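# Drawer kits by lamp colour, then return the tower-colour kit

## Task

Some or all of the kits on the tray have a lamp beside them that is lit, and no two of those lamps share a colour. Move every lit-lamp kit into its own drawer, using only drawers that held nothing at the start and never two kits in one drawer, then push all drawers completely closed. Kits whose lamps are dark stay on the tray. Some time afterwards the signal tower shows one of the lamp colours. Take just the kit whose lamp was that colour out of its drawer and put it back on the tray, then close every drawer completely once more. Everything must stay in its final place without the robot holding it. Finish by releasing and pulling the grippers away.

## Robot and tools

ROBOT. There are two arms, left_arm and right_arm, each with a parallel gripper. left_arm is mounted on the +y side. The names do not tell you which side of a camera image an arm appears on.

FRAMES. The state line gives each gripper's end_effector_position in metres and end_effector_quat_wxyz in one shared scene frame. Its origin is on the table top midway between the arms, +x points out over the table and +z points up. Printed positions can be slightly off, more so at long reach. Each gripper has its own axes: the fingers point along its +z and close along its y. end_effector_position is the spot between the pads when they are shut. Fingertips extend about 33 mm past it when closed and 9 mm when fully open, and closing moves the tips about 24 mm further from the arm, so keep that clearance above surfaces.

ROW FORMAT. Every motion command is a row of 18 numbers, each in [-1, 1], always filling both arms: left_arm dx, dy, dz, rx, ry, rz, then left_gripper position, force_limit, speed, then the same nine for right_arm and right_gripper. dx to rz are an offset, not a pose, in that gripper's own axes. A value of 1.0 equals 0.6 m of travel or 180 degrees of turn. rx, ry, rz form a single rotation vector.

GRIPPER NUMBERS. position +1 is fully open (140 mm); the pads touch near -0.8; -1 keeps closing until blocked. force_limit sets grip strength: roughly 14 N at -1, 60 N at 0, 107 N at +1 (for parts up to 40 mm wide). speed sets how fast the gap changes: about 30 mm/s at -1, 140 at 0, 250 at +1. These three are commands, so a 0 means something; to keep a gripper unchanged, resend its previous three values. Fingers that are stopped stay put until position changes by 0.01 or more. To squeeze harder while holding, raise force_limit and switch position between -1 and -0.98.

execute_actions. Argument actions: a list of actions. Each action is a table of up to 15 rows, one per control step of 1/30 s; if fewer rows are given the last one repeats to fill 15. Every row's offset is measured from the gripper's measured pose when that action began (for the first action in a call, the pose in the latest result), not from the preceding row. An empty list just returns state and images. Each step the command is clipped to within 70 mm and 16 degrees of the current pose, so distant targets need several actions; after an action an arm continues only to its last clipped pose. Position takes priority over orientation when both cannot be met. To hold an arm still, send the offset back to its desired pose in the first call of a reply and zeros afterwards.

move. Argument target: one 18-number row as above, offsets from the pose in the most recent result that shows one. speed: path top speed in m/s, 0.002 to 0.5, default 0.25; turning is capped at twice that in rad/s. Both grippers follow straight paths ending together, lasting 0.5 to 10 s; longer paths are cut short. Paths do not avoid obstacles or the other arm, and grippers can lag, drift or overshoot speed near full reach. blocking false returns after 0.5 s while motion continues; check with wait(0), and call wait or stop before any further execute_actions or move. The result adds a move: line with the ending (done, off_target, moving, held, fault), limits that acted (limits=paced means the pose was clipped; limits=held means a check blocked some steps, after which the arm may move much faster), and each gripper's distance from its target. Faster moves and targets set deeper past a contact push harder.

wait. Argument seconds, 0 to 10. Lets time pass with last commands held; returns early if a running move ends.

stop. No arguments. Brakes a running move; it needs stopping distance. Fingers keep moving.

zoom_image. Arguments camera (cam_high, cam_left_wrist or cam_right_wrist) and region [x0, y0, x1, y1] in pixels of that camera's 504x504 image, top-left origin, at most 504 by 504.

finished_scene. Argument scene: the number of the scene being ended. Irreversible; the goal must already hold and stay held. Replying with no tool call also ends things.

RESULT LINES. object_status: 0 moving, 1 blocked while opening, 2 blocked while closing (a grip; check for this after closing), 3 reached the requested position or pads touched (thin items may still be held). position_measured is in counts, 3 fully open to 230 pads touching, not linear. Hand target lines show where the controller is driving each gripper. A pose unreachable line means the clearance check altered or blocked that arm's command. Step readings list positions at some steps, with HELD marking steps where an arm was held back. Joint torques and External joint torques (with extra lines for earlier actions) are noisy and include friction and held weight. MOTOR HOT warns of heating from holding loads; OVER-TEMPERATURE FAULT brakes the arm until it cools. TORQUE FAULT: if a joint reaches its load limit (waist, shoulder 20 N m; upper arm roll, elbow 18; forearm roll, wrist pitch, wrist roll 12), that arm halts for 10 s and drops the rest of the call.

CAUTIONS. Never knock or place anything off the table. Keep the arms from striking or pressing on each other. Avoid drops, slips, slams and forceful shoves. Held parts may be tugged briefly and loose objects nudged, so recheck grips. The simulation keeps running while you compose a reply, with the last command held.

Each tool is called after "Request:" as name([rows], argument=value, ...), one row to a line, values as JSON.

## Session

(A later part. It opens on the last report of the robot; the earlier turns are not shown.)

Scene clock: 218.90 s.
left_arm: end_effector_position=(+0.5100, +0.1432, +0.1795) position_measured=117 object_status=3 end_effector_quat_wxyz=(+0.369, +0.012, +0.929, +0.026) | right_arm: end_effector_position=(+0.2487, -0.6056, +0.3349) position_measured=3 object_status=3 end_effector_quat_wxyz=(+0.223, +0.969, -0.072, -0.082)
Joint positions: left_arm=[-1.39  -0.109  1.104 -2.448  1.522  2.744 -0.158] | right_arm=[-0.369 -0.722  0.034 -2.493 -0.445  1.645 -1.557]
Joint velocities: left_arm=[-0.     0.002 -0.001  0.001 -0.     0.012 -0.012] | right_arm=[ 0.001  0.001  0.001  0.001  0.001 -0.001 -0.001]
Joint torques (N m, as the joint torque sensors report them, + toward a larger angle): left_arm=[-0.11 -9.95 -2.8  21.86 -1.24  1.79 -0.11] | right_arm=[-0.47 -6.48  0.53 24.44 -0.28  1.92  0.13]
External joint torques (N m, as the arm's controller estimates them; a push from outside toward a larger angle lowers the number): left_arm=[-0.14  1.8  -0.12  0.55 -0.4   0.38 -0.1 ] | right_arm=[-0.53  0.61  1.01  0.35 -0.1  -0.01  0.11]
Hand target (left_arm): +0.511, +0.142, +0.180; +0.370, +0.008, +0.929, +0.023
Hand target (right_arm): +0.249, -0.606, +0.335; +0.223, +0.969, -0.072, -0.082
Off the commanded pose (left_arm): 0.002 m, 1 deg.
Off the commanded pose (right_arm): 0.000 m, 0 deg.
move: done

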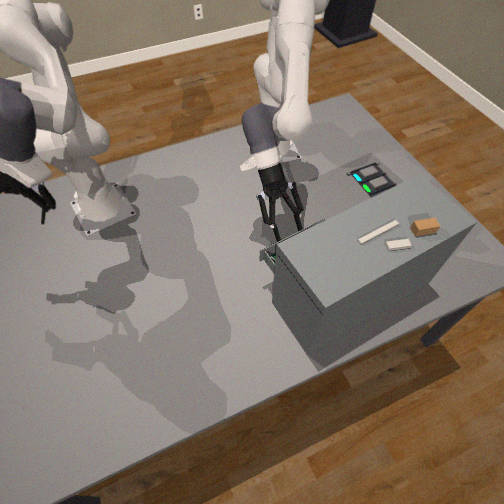

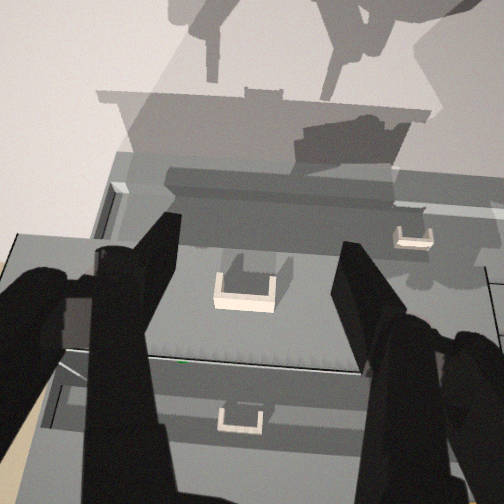

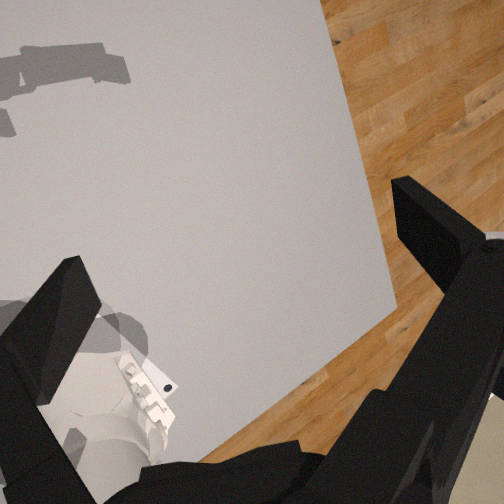

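Request:
move(target=[-0.115,0.004,0.095,0,-0.035,0,0.1,0,0,0,0,0,0,0,0,1,0,0], speed=0.04)

Scene clock: 223.40 s.
left_arm: end_effector_position=(+0.5962, +0.1436, +0.1786) position_measured=117 object_status=3 end_effector_quat_wxyz=(+0.414, +0.022, +0.910, +0.030) | right_arm: end_effector_position=(+0.2487, -0.6056, +0.3349) position_measured=3 object_status=3 end_effector_quat_wxyz=(+0.223, +0.969, -0.072, -0.082)
Joint positions: left_arm=[-1.252  0.338  1.122 -2.198  1.602  3.1   -0.382] | right_arm=[-0.369 -0.722  0.034 -2.493 -0.445  1.645 -1.557]
Joint velocities: left_arm=[ 0.001  0.005 -0.     0.008  0.045  0.012 -0.068] | right_arm=[ 0.001 -0.001 -0.    -0.001 -0.002 -0.001 -0.001]
Joint torques (N m, as the joint torque sensors report them, + toward a larger angle): left_arm=[  2.44 -20.78   8.06  22.11  -0.95   1.28  -0.08] | right_arm=[-0.44 -6.37  0.76 24.35 -0.28  1.91  0.12]
External joint torques (N m, as the arm's controller estimates them; a push from outside toward a larger angle lowers the number): left_arm=[ 2.36  2.4  -0.81  1.79  0.95  0.5  -0.06] | right_arm=[-0.51  0.75  1.23  0.29 -0.1  -0.02  0.1 ]
Hand target (left_arm): +0.597, +0.143, +0.179; +0.414, +0.015, +0.910, +0.026
Hand target (right_arm): +0.249, -0.606, +0.335; +0.223, +0.969, -0.072, -0.082
Off the commanded pose (left_arm): 0.008 m, 1 deg.
Off the commanded pose (right_arm): 0.000 m, 0 deg.
move: off_target (left_arm)

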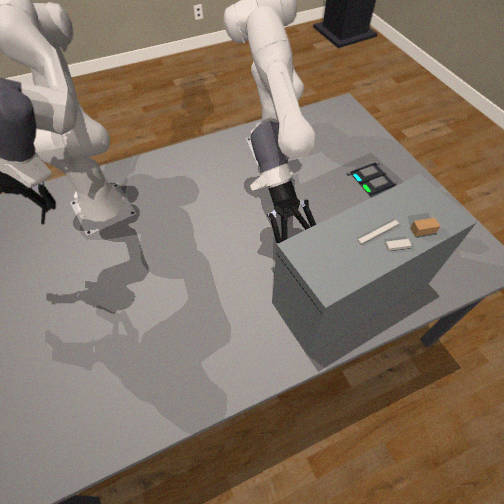

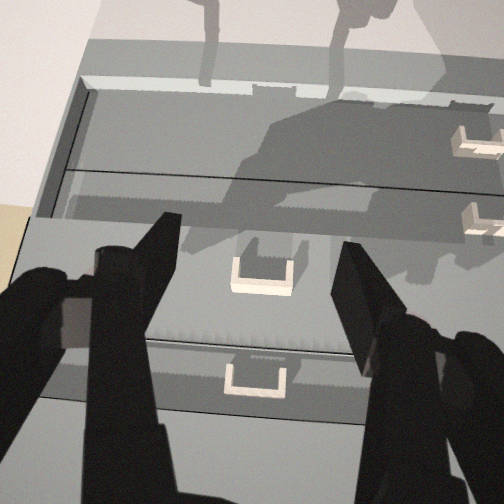

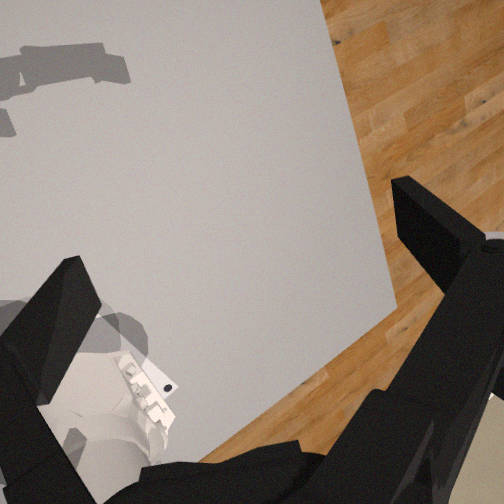

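Request:
move(target=[-0.022,0,0.015,0,0,0,0.1,0,0,0,0,0,0,0,0,1,0,0], speed=0.015)

Scene clock: 226.93 s.
left_arm: end_effector_position=(+0.6090, +0.1442, +0.1791) position_measured=117 object_status=3 end_effector_quat_wxyz=(+0.413, +0.015, +0.910, +0.027) | right_arm: end_effector_position=(+0.2487, -0.6056, +0.3349) position_measured=3 object_status=3 end_effector_quat_wxyz=(+0.223, +0.969, -0.072, -0.082)
Joint positions: left_arm=[-1.196  0.365  1.084 -2.169  1.53   3.121 -0.329] | right_arm=[-0.369 -0.722  0.034 -2.493 -0.445  1.645 -1.557]
Joint velocities: left_arm=[ 0.019 -0.001 -0.017  0.001 -0.034  0.     0.059] | right_arm=[ 0.001  0.     0.    -0.001  0.     0.    -0.   ]
Joint torques (N m, as the joint torque sensors report them, + toward a larger angle): left_arm=[  2.43 -25.     8.09  23.14  -3.22   0.96   0.33] | right_arm=[-0.49 -6.49  0.43 24.4  -0.28  1.9   0.13]
External joint torques (N m, as the arm's controller estimates them; a push from outside toward a larger angle lowers the number): left_arm=[ 2.47  0.18 -1.31  2.64 -1.28  0.04  0.35] | right_arm=[-0.45  0.52  1.04  0.43 -0.09 -0.01  0.11]
Hand target (left_arm): +0.611, +0.143, +0.182; +0.414, +0.022, +0.910, +0.030
Hand target (right_arm): +0.249, -0.606, +0.335; +0.223, +0.969, -0.072, -0.082
Off the commanded pose (left_arm): 0.005 m, 1 deg.
Off the commanded pose (right_arm): 0.000 m, 0 deg.
move: off_target (left_arm)

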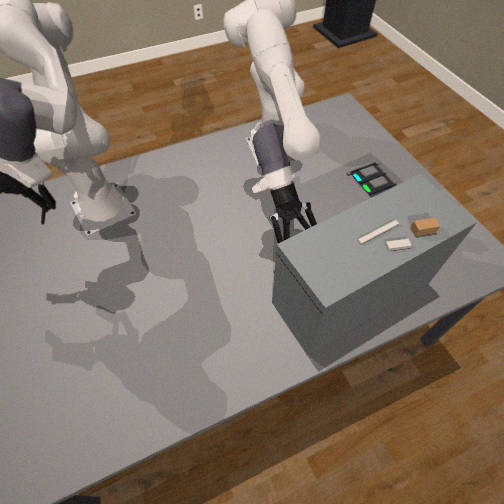

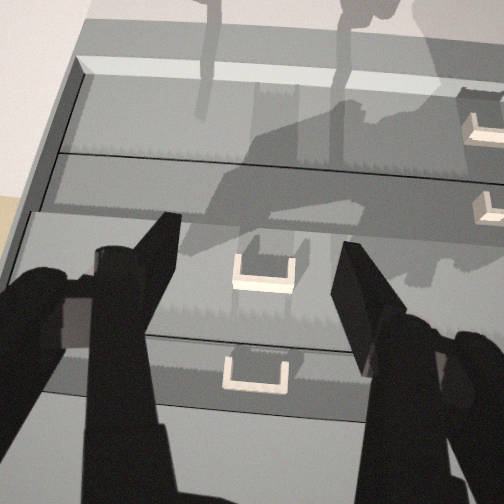

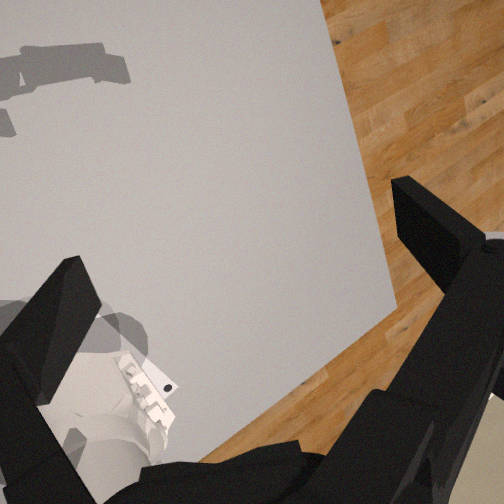

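Request:
move(target=[-0.021,0,0.014,0,0,0,0.1,0,0,0,0,0,0,0,0,1,0,0], speed=0.015)

Scene clock: 229.57 s.
left_arm: end_effector_position=(+0.6195, +0.1446, +0.1789) position_measured=117 object_status=3 end_effector_quat_wxyz=(+0.410, +0.009, +0.912, +0.025) | right_arm: end_effector_position=(+0.2487, -0.6056, +0.3349) position_measured=3 object_status=3 end_effector_quat_wxyz=(+0.223, +0.969, -0.072, -0.082)
Joint positions: left_arm=[-1.132  0.375  1.03  -2.148  1.458  3.128 -0.263] | right_arm=[-0.369 -0.722  0.034 -2.493 -0.445  1.645 -1.557]
Joint velocities: left_arm=[ 0.021 -0.007 -0.019 -0.    -0.018  0.     0.031] | right_arm=[ 0.     0.001 -0.    -0.     0.     0.    -0.001]
Joint torques (N m, as the joint torque sensors report them, + toward a larger angle): left_arm=[  3.5  -24.14   7.59  25.29  -3.39   0.93   0.69] | right_arm=[-0.61 -6.36  0.43 24.64 -0.26  1.94  0.13]
External joint torques (N m, as the arm's controller estimates them; a push from outside toward a larger angle lowers the number): left_arm=[ 3.58  2.72 -1.75  4.72 -1.43 -0.13  0.71] | right_arm=[-0.57  0.68  1.03  0.61 -0.07  0.03  0.11]
Hand target (left_arm): +0.623, +0.144, +0.182; +0.412, +0.015, +0.910, +0.027
Hand target (right_arm): +0.249, -0.606, +0.335; +0.223, +0.969, -0.072, -0.082
Off the commanded pose (left_arm): 0.006 m, 1 deg.
Off the commanded pose (right_arm): 0.000 m, 0 deg.
move: off_target (left_arm)

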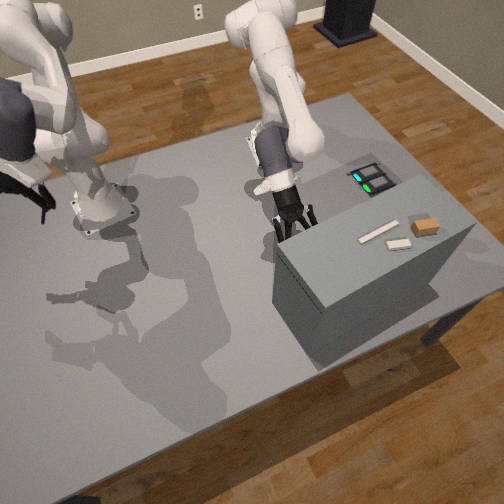

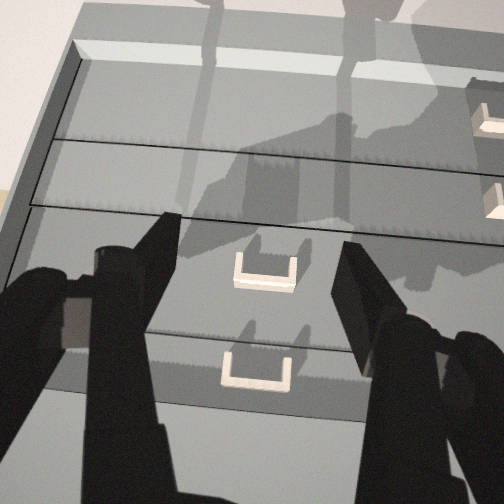

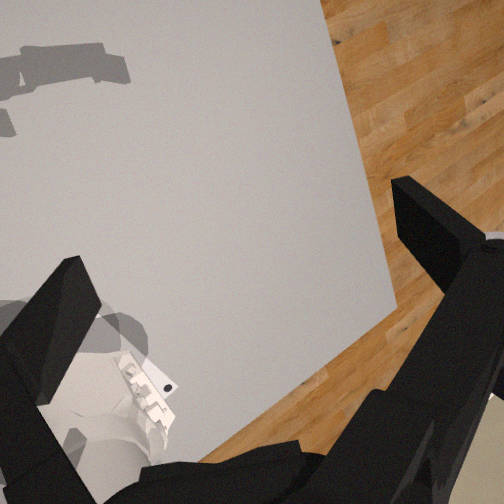

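Request:
move(target=[-0.007,0,0.006,0,0,0,0.1,0,0,0,0,0,0,0,0,1,0,0], speed=0.015)

Request:
move(target=[0.02,0,-0.15,0,0.03,0,0.1,0,0,0,0,0,0,0,0,1,0,0], speed=0.06)

Request:
move(target=[0,0.27,0,0,0,0,0.1,0,0,0,0,0,0,0,0,1,0,0], speed=0.1)

Scene clock: 234.50 s.
left_arm: end_effector_position=(+0.6200, +0.1433, +0.1764) position_measured=117 object_status=3 end_effector_quat_wxyz=(+0.407, +0.006, +0.913, +0.021) | right_arm: end_effector_position=(+0.2487, -0.6056, +0.3349) position_measured=3 object_status=3 end_effector_quat_wxyz=(+0.223, +0.969, -0.072, -0.082)
Joint positions: left_arm=[-1.111  0.376  1.01  -2.146  1.441  3.131 -0.253] | right_arm=[-0.369 -0.722  0.034 -2.493 -0.445  1.645 -1.557]
Joint velocities: left_arm=[ 0.015 -0.001 -0.016  0.002 -0.003 -0.     0.007] | right_arm=[-0.001 -0.002  0.    -0.001  0.    -0.     0.001]
Joint torques (N m, as the joint torque sensors report them, + toward a larger angle): left_arm=[  3.97 -23.32   8.79  25.29  -3.38   1.02   0.53] | right_arm=[-0.37 -6.15  0.39 24.03 -0.29  1.89  0.12]
External joint torques (N m, as the arm's controller estimates them; a push from outside toward a larger angle lowers the number): left_arm=[ 3.95  4.22 -0.56  4.67 -1.41 -0.1   0.55] | right_arm=[-0.36  1.01  0.95  0.02 -0.11 -0.02  0.1 ]
Hand target (left_arm): +0.625, +0.145, +0.179; +0.410, +0.009, +0.912, +0.024
Hand target (right_arm): +0.249, -0.606, +0.335; +0.223, +0.969, -0.072, -0.082
Off the commanded pose (left_arm): 0.006 m, 1 deg.
Off the commanded pose (right_arm): 0.000 m, 0 deg.
move: off_target (left_arm)

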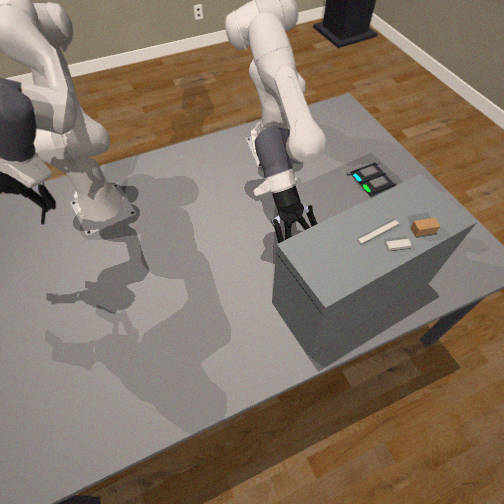

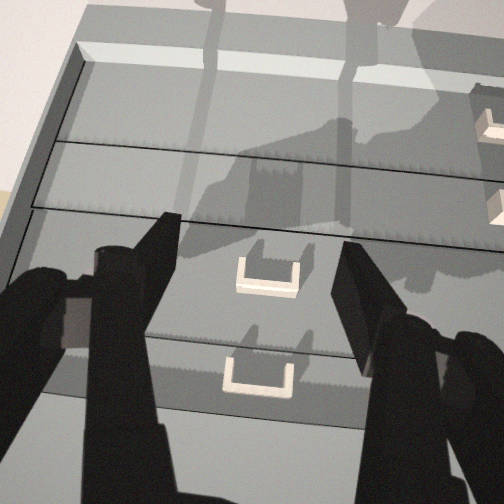

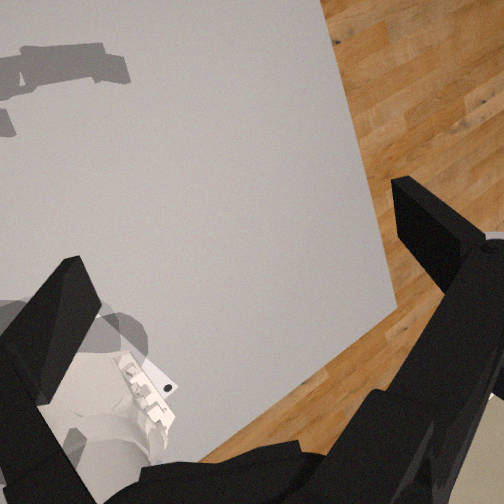

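Scene clock: 236.70 s.
left_arm: end_effector_position=(+0.5490, +0.1435, +0.2343) position_measured=117 object_status=3 end_effector_quat_wxyz=(+0.370, -0.003, +0.929, +0.020) | right_arm: end_effector_position=(+0.2487, -0.6056, +0.3349) position_measured=3 object_status=3 end_effector_quat_wxyz=(+0.223, +0.969, -0.072, -0.082)
Joint positions: left_arm=[-1.221 -0.111  0.953 -2.354  1.263  2.743  0.099] | right_arm=[-0.369 -0.722  0.034 -2.493 -0.445  1.645 -1.557]
Joint velocities: left_arm=[-0.    -0.002  0.    -0.    -0.011 -0.008  0.041] | right_arm=[ 0.    -0.001 -0.     0.    -0.     0.    -0.   ]
Joint torques (N m, as the joint torque sensors report them, + toward a larger angle): left_arm=[ -0.94 -16.6   -3.84  21.21  -1.86   1.42   0.36] | right_arm=[-0.64 -6.72  0.63 24.32 -0.29  1.92  0.12]
External joint torques (N m, as the arm's controller estimates them; a push from outside toward a larger angle lowers the number): left_arm=[-0.92 -0.93 -1.18 -1.69 -1.16 -0.49  0.38] | right_arm=[-0.6   0.43  1.22  0.23 -0.1   0.    0.1 ]
Hand target (left_arm): +0.547, +0.143, +0.233; +0.368, +0.003, +0.930, +0.022
Hand target (right_arm): +0.249, -0.606, +0.335; +0.223, +0.969, -0.072, -0.082
Off the commanded pose (left_arm): 0.008 m, 1 deg.
Off the commanded pose (right_arm): 0.000 m, 0 deg.
move: off_target (left_arm)

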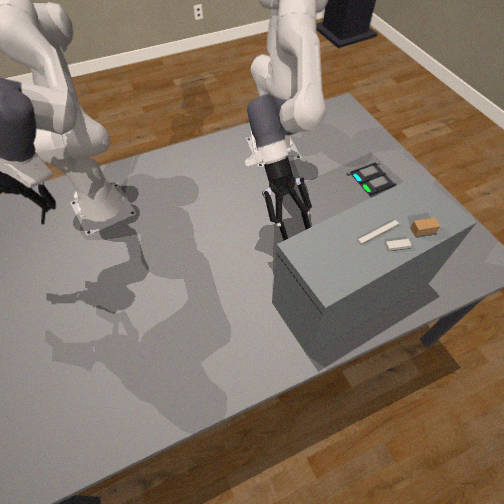

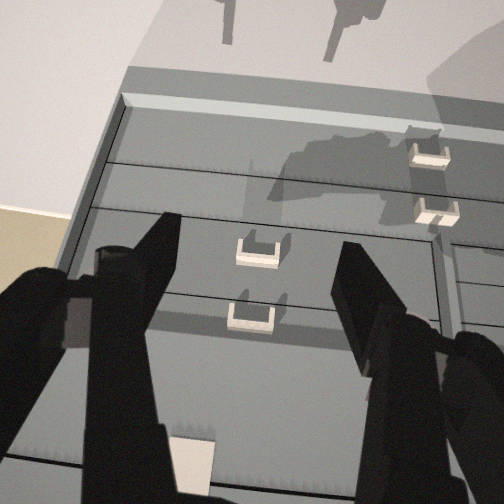

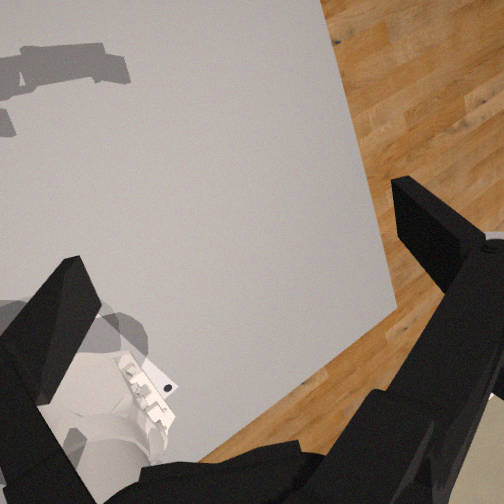

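Scene clock: 238.93 s.
left_arm: end_effector_position=(+0.5475, +0.3107, +0.2389) position_measured=117 object_status=3 end_effector_quat_wxyz=(+0.370, -0.011, +0.929, +0.022) | right_arm: end_effector_position=(+0.2487, -0.6056, +0.3349) position_measured=3 object_status=3 end_effector_quat_wxyz=(+0.223, +0.969, -0.072, -0.082)
Joint positions: left_arm=[-1.004 -0.395  1.082 -2.493  1.489  2.78   0.267] | right_arm=[-0.369 -0.722  0.034 -2.493 -0.445  1.645 -1.557]
Joint velocities: left_arm=[-0.    -0.001  0.001 -0.    -0.001  0.     0.032] | right_arm=[ 0.     0.001  0.001  0.    -0.     0.     0.001]
Joint torques (N m, as the joint torque sensors report them, + toward a larger angle): left_arm=[ 0.18 -7.47 -9.7  19.55 -0.24  2.63  0.33] | right_arm=[-0.62 -6.42  0.52 24.31 -0.26  1.91  0.09]
External joint torques (N m, as the arm's controller estimates them; a push from outside toward a larger angle lowers the number): left_arm=[ 0.18 -1.69 -0.53 -1.69  0.46  0.47  0.34] | right_arm=[-0.62  0.7   1.05  0.24 -0.07 -0.01  0.07]
Hand target (left_arm): +0.547, +0.310, +0.238; +0.369, -0.004, +0.929, +0.023
Hand target (right_arm): +0.249, -0.606, +0.335; +0.223, +0.969, -0.072, -0.082
Off the commanded pose (left_arm): 0.006 m, 1 deg.
Off the commanded pose (right_arm): 0.000 m, 0 deg.
move: off_target (left_arm)

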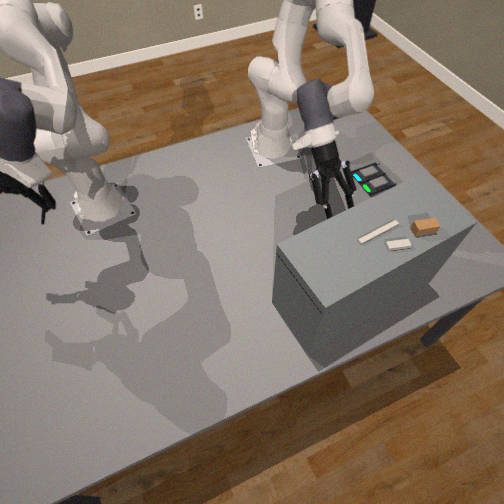

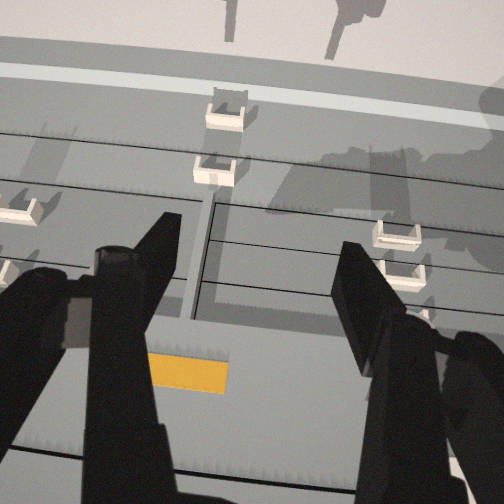

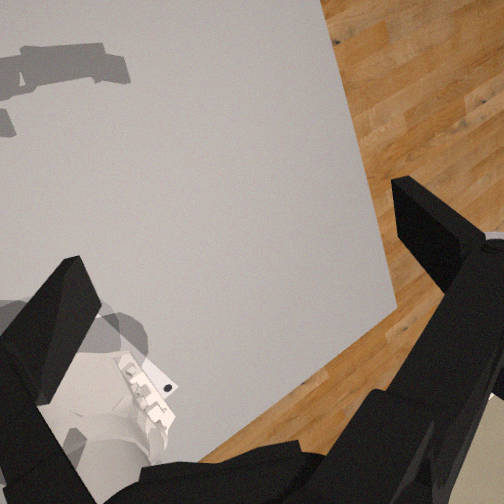

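Request:
move(target=[0.075,-0.045,0.08,0.016,-0.02,0,0.1,0,0,0,0,0,0,0,0,1,0,0], speed=0.06)

Scene clock: 243.27 s.
left_arm: end_effector_position=(+0.5506, +0.2828, +0.1765) position_measured=117 object_status=3 end_effector_quat_wxyz=(+0.402, +0.003, +0.915, -0.003) | right_arm: end_effector_position=(+0.2487, -0.6056, +0.3349) position_measured=3 object_status=3 end_effector_quat_wxyz=(+0.223, +0.969, -0.072, -0.082)
Joint positions: left_arm=[-1.419 -0.261  1.498 -2.433  2.1    2.899 -0.383] | right_arm=[-0.369 -0.722  0.034 -2.493 -0.445  1.645 -1.557]
Joint velocities: left_arm=[-0.002 -0.015  0.003 -0.002  0.006 -0.029 -0.017] | right_arm=[ 0.001 -0.     0.001  0.001 -0.001  0.    -0.001]
Joint torques (N m, as the joint torque sensors report them, + toward a larger angle): left_arm=[-0.96  0.29 -7.05 17.52 -0.23  0.48 -0.05] | right_arm=[-0.56 -6.31  0.53 24.28 -0.3   1.9   0.1 ]
External joint torques (N m, as the arm's controller estimates them; a push from outside toward a larger angle lowers the number): left_arm=[-1.11 -1.01 -0.1  -2.08  1.15 -0.53 -0.03] | right_arm=[-0.63  0.86  1.    0.18 -0.12 -0.03  0.08]
Hand target (left_arm): +0.550, +0.284, +0.175; +0.403, -0.000, +0.915, -0.003
Hand target (right_arm): +0.249, -0.606, +0.335; +0.223, +0.969, -0.072, -0.082
Off the commanded pose (left_arm): 0.006 m, 1 deg.
Off the commanded pose (right_arm): 0.000 m, 0 deg.
move: off_target (left_arm)

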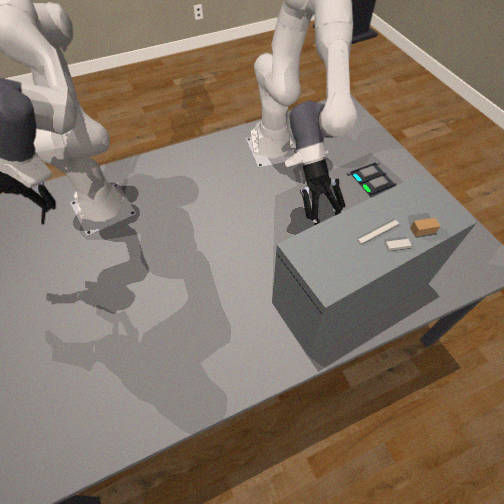

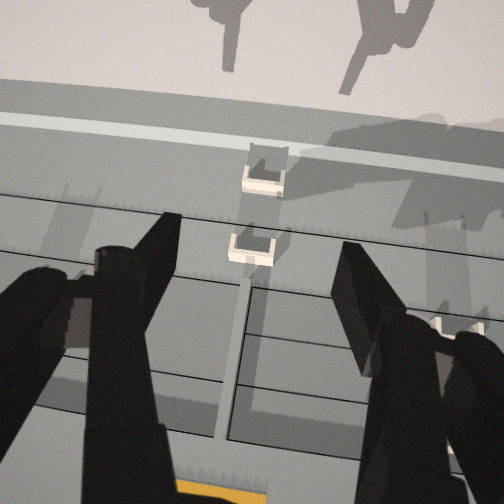

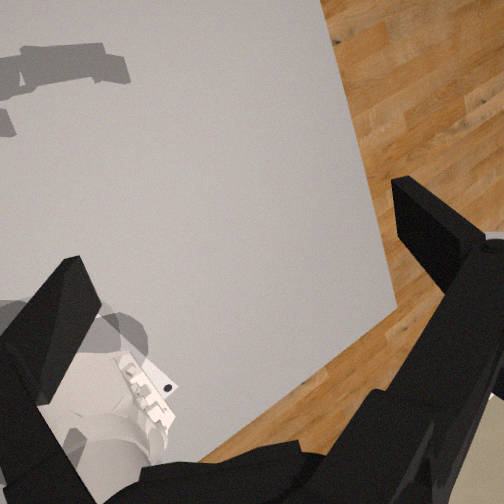

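Request:
move(target=[-0.012,-0.008,0.085,0,0,0,0.1,0,0,0,0,0,0,0,0,1,0,0], speed=0.04)

Scene clock: 247.47 s.
left_arm: end_effector_position=(+0.5922, +0.2768, +0.1496) position_measured=117 object_status=3 end_effector_quat_wxyz=(+0.403, -0.004, +0.915, -0.008) | right_arm: end_effector_position=(+0.2487, -0.6056, +0.3349) position_measured=3 object_status=3 end_effector_quat_wxyz=(+0.223, +0.969, -0.072, -0.082)
Joint positions: left_arm=[-1.829 -0.433  1.874 -2.322  2.136  2.778 -0.335] | right_arm=[-0.369 -0.722  0.034 -2.493 -0.445  1.645 -1.557]
Joint velocities: left_arm=[-0.013  0.001  0.013  0.005  0.001 -0.002  0.009] | right_arm=[ 0.     0.001 -0.001 -0.001  0.     0.001 -0.002]
Joint torques (N m, as the joint torque sensors report them, + toward a larger angle): left_arm=[ -0.85  14.53 -12.29  19.92  -0.04   0.72   0.43] | right_arm=[-0.43 -6.4   0.61 24.4  -0.24  1.9   0.12]
External joint torques (N m, as the arm's controller estimates them; a push from outside toward a larger angle lowers the number): left_arm=[-0.94 -1.25 -0.35  1.71  1.01 -0.41  0.45] | right_arm=[-0.39  0.61  1.23  0.41 -0.06 -0.01  0.1 ]
Hand target (left_arm): +0.594, +0.278, +0.150; +0.405, +0.001, +0.914, -0.004
Hand target (right_arm): +0.249, -0.606, +0.335; +0.223, +0.969, -0.072, -0.082
Off the commanded pose (left_arm): 0.002 m, 1 deg.
Off the commanded pose (right_arm): 0.000 m, 0 deg.
move: done

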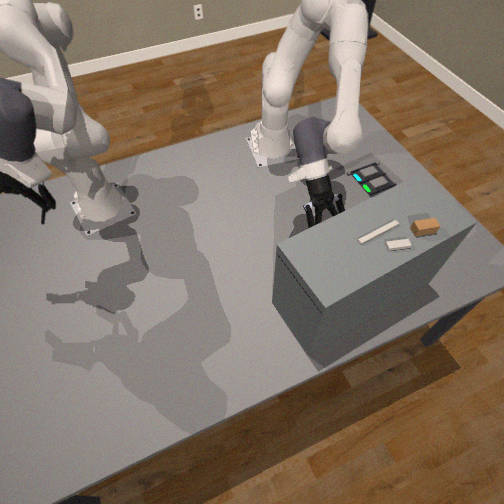

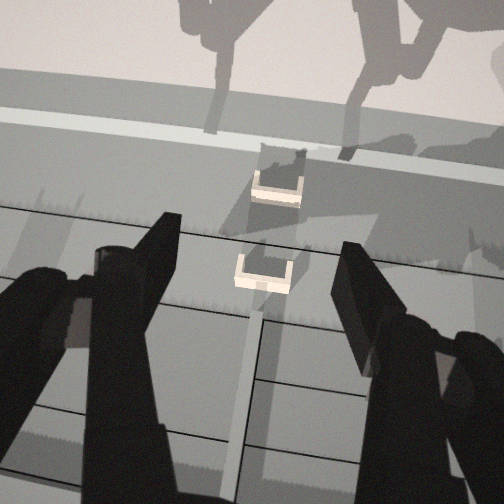

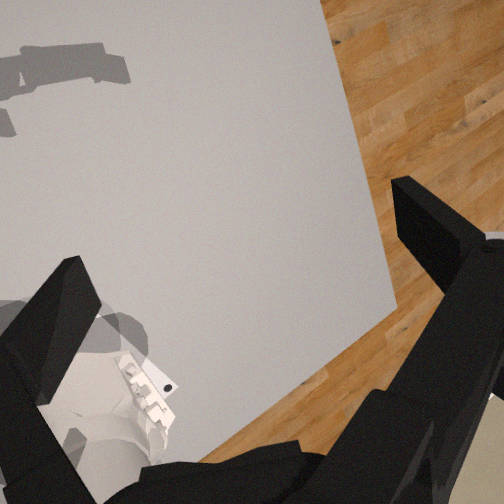

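Request:
move(target=[-0.012,0.004,0.028,0,0,0,0.1,0,0,0,0,0,0,0,0,1,0,0], speed=0.02)

Request:
move(target=[0,0,0,0,0,0,-1,0,0,0,0,0,0,0,0,1,0,0])

Scene clock: 251.20 s.
left_arm: end_effector_position=(+0.6082, +0.2788, +0.1434) position_measured=117 object_status=3 end_effector_quat_wxyz=(+0.403, -0.007, +0.915, -0.010) | right_arm: end_effector_position=(+0.2487, -0.6056, +0.3349) position_measured=3 object_status=3 end_effector_quat_wxyz=(+0.223, +0.969, -0.072, -0.082)
Joint positions: left_arm=[-1.901 -0.482  1.945 -2.274  2.137  2.764 -0.31 ] | right_arm=[-0.369 -0.722  0.034 -2.493 -0.445  1.645 -1.557]
Joint velocities: left_arm=[-0.012  0.001  0.014  0.006 -0.001 -0.001  0.009] | right_arm=[-0.001 -0.    -0.    -0.002  0.001 -0.001  0.001]
Joint torques (N m, as the joint torque sensors report them, + toward a larger angle): left_arm=[ -0.42  16.65 -12.72  18.56  -0.97   1.08   0.25] | right_arm=[-0.43 -6.46  0.75 24.17 -0.28  1.91  0.12]
External joint torques (N m, as the arm's controller estimates them; a push from outside toward a larger angle lowers the number): left_arm=[-0.67 -2.43  0.3   0.66  0.04 -0.1   0.28] | right_arm=[-0.42  0.61  1.33  0.15 -0.09  0.    0.1 ]
Hand target (left_arm): +0.610, +0.279, +0.144; +0.404, -0.004, +0.915, -0.008
Hand target (right_arm): +0.249, -0.606, +0.335; +0.223, +0.969, -0.072, -0.082
Off the commanded pose (left_arm): 0.001 m, 0 deg.
Off the commanded pose (right_arm): 0.000 m, 0 deg.
move: done

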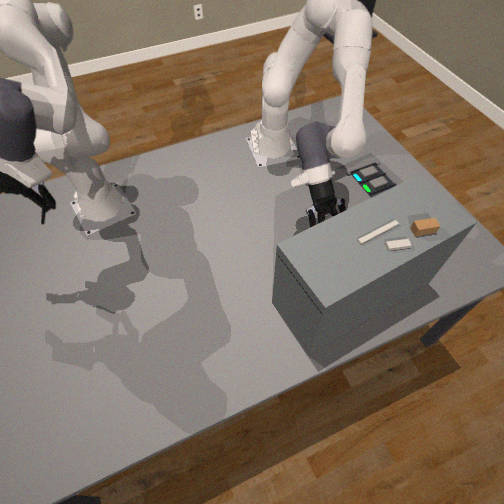

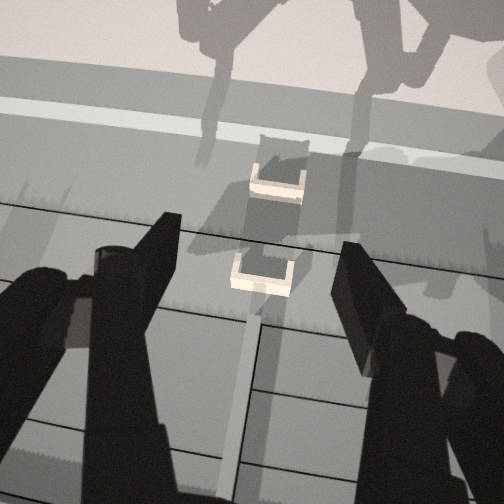

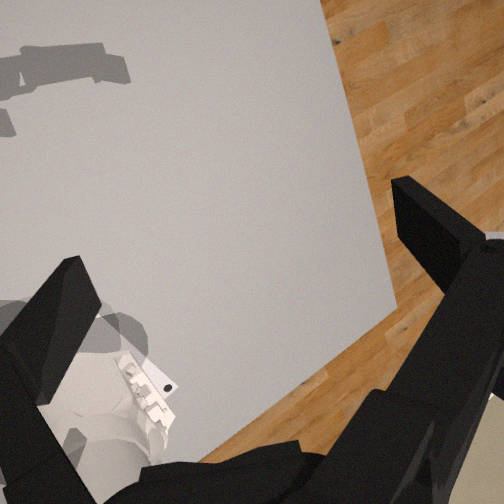

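Scene clock: 251.77 s.
left_arm: end_effector_position=(+0.6089, +0.2821, +0.1432) position_measured=193 object_status=2 end_effector_quat_wxyz=(+0.403, -0.009, +0.915, -0.008) | right_arm: end_effector_position=(+0.2487, -0.6056, +0.3349) position_measured=3 object_status=3 end_effector_quat_wxyz=(+0.223, +0.969, -0.072, -0.082)
Joint positions: left_arm=[-1.899 -0.481  1.947 -2.273  2.137  2.762 -0.31 ] | right_arm=[-0.369 -0.722  0.034 -2.493 -0.445  1.645 -1.557]
Joint velocities: left_arm=[ 0.    -0.    -0.001 -0.001 -0.     0.001 -0.   ] | right_arm=[ 0.001 -0.001 -0.001 -0.001 -0.     0.001  0.002]
Joint torques (N m, as the joint torque sensors report them, + toward a larger angle): left_arm=[ -0.13  16.36 -15.77  16.69  -0.94   1.54   0.14] | right_arm=[-0.48 -6.46  0.38 24.42 -0.28  1.9   0.13]
External joint torques (N m, as the arm's controller estimates them; a push from outside toward a larger angle lowers the number): left_arm=[-0.11 -2.74 -2.58 -1.16  0.05  0.34  0.16] | right_arm=[-0.49  0.7   0.94  0.37 -0.09 -0.02  0.11]
Hand target (left_arm): +0.608, +0.279, +0.143; +0.403, -0.007, +0.915, -0.010
Hand target (right_arm): +0.249, -0.606, +0.335; +0.223, +0.969, -0.072, -0.082
Off the commanded pose (left_arm): 0.003 m, 0 deg.
Off the commanded pose (right_arm): 0.000 m, 0 deg.
move: done

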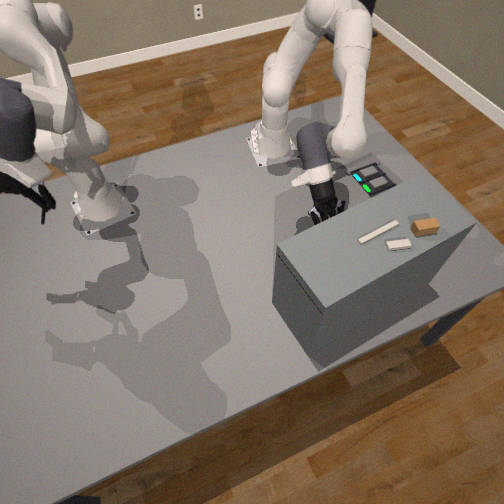

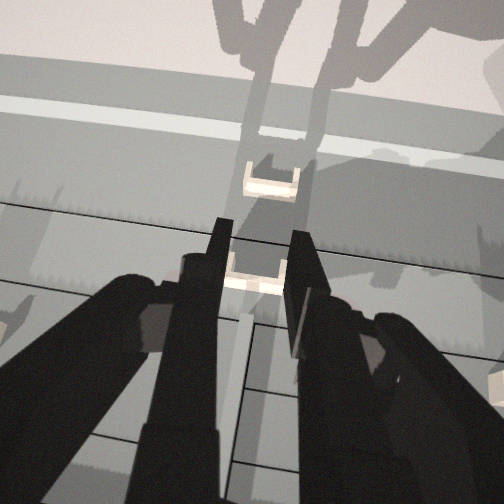

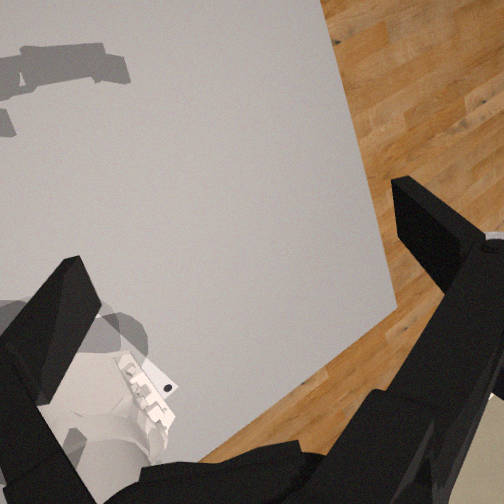

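Request:
move(target=[0.124,-0.02,-0.136,0,0.04,0,-1,0,0,0,0,0,0,0,0,1,0,0], speed=0.05)

Request:
move(target=[0,0,0,0,0,0,0.1,0,0,0,0,0,0,0,0,1,0,0])

Request:
move(target=[0,0,-0.13,0,0.09,0,0.25,0,0,0,0,0,0,0,0,1,0,0], speed=0.1)

Scene clock: 257.03 s.
left_arm: end_effector_position=(+0.4959, +0.2676, +0.1402) position_measured=193 object_status=2 end_effector_quat_wxyz=(+0.337, +0.005, +0.942, -0.004) | right_arm: end_effector_position=(+0.2487, -0.6056, +0.3349) position_measured=3 object_status=3 end_effector_quat_wxyz=(+0.223, +0.969, -0.072, -0.082)
Joint positions: left_arm=[-1.705  0.118  1.794 -2.434  2.129  3.226 -0.661] | right_arm=[-0.369 -0.722  0.034 -2.493 -0.445  1.645 -1.557]
Joint velocities: left_arm=[-0.155 -0.04   0.141 -0.011  0.063 -0.045 -0.076] | right_arm=[ 0.    -0.001  0.001 -0.     0.002 -0.     0.001]
Joint torques (N m, as the joint torque sensors report them, + toward a larger angle): left_arm=[-2.17 -0.84  3.91 19.76 -1.01  1.07 -0.04] | right_arm=[-0.36 -6.36  0.57 24.52 -0.29  1.95  0.11]
External joint torques (N m, as the arm's controller estimates them; a push from outside toward a larger angle lowers the number): left_arm=[-2.26 -1.84  0.78  0.44  0.77  0.07 -0.02] | right_arm=[-0.37  0.76  1.1   0.46 -0.11  0.02  0.09]
Hand target (left_arm): +0.496, +0.267, +0.141; +0.338, -0.003, +0.941, -0.007
Hand target (right_arm): +0.249, -0.606, +0.335; +0.223, +0.969, -0.072, -0.082
Off the commanded pose (left_arm): 0.005 m, 2 deg.
Off the commanded pose (right_arm): 0.000 m, 0 deg.
move: off_target (left_arm)

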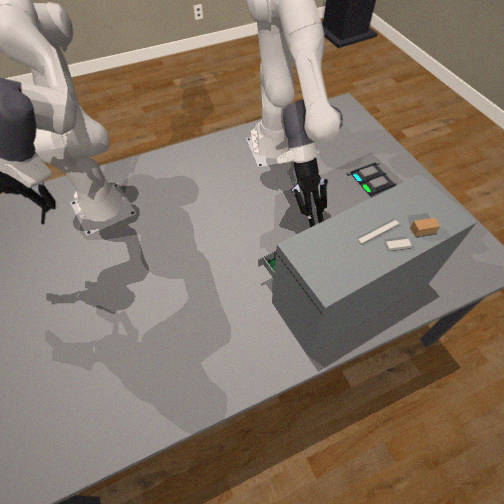

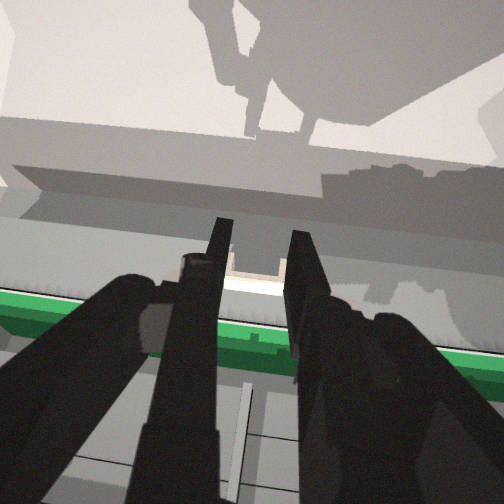

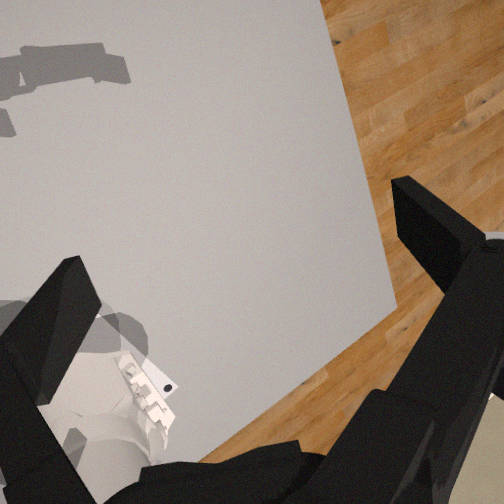

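Scene clock: 257.60 s.
left_arm: end_effector_position=(+0.4959, +0.2676, +0.1401) position_measured=117 object_status=3 end_effector_quat_wxyz=(+0.337, +0.005, +0.942, -0.004) | right_arm: end_effector_position=(+0.2487, -0.6056, +0.3349) position_measured=3 object_status=3 end_effector_quat_wxyz=(+0.223, +0.969, -0.072, -0.082)
Joint positions: left_arm=[-1.706  0.117  1.794 -2.435  2.13   3.225 -0.661] | right_arm=[-0.369 -0.722  0.034 -2.493 -0.445  1.645 -1.557]
Joint velocities: left_arm=[-0.001  0.002 -0.001  0.    -0.    -0.     0.001] | right_arm=[-0.001  0.001  0.     0.     0.     0.001  0.001]
Joint torques (N m, as the joint torque sensors report them, + toward a larger angle): left_arm=[ 1.    0.37  2.52 18.76 -1.96  1.17  0.12] | right_arm=[-0.48 -6.42  0.65 24.47 -0.28  1.9   0.14]
External joint torques (N m, as the arm's controller estimates them; a push from outside toward a larger angle lowers the number): left_arm=[ 1.18 -0.56 -0.42 -0.53 -0.2   0.14  0.14] | right_arm=[-0.44  0.6   1.24  0.45 -0.09 -0.02  0.12]
Hand target (left_arm): +0.496, +0.268, +0.140; +0.337, +0.005, +0.942, -0.004
Hand target (right_arm): +0.249, -0.606, +0.335; +0.223, +0.969, -0.072, -0.082
Off the commanded pose (left_arm): 0.000 m, 0 deg.
Off the commanded pose (right_arm): 0.000 m, 0 deg.
move: done

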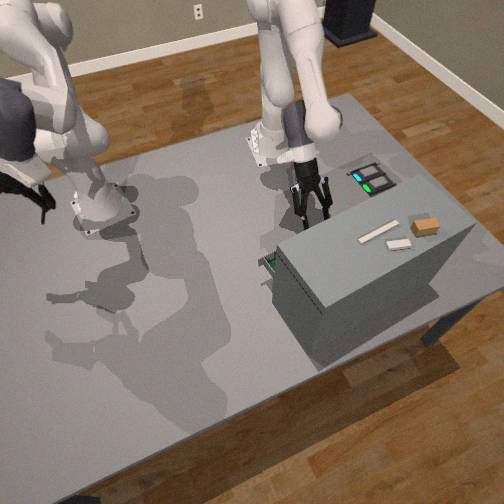

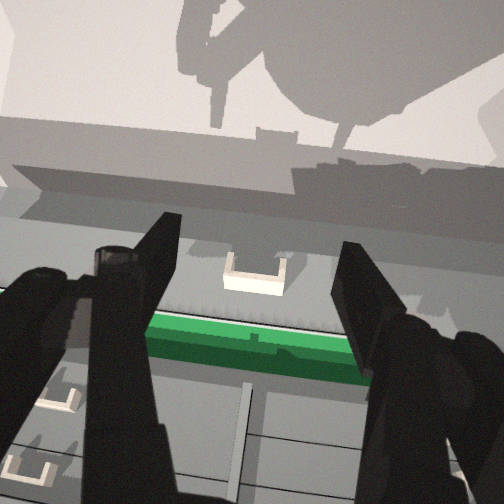

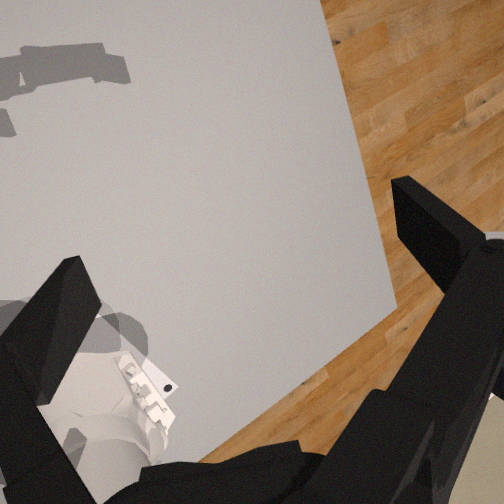

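Scene clock: 259.73 s.
left_arm: end_effector_position=(+0.4438, +0.2716, +0.1938) position_measured=98 object_status=3 end_effector_quat_wxyz=(+0.193, +0.010, +0.981, +0.002) | right_arm: end_effector_position=(+0.2487, -0.6056, +0.3349) position_measured=3 object_status=3 end_effector_quat_wxyz=(+0.223, +0.969, -0.072, -0.082)
Joint positions: left_arm=[-1.417  0.689  1.741 -2.154  2.168  4.045 -0.901] | right_arm=[-0.369 -0.722  0.034 -2.493 -0.445  1.645 -1.557]
Joint velocities: left_arm=[ 0.001  0.003  0.001  0.002 -0.     0.014 -0.015] | right_arm=[ 0.001  0.001 -0.    -0.    -0.    -0.001  0.   ]
Joint torques (N m, as the joint torque sensors report them, + toward a larger angle): left_arm=[  1.93 -14.89  16.51  16.92  -1.89   2.05  -0.24] | right_arm=[-0.35 -6.5   0.39 24.35 -0.28  1.9   0.12]
External joint torques (N m, as the arm's controller estimates them; a push from outside toward a larger angle lowers the number): left_arm=[ 1.99  1.16 -1.01  0.81 -0.31  0.45 -0.23] | right_arm=[-0.35  0.59  0.93  0.31 -0.1  -0.02  0.1 ]
Hand target (left_arm): +0.443, +0.271, +0.194; +0.192, +0.006, +0.981, +0.001
Hand target (right_arm): +0.249, -0.606, +0.335; +0.223, +0.969, -0.072, -0.082
Off the commanded pose (left_arm): 0.008 m, 1 deg.
Off the commanded pose (right_arm): 0.000 m, 0 deg.
move: off_target (left_arm)

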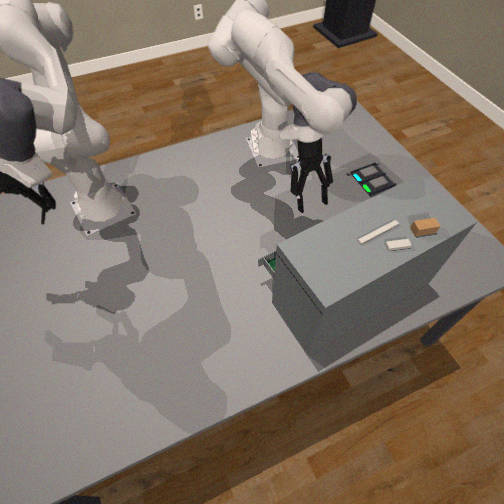

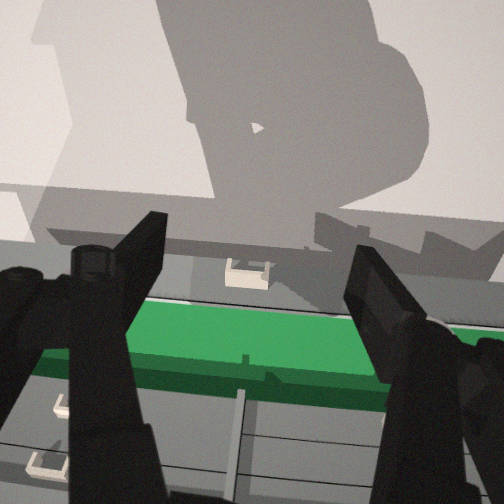

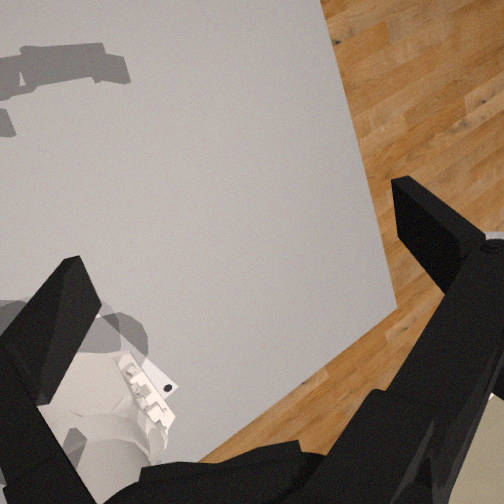

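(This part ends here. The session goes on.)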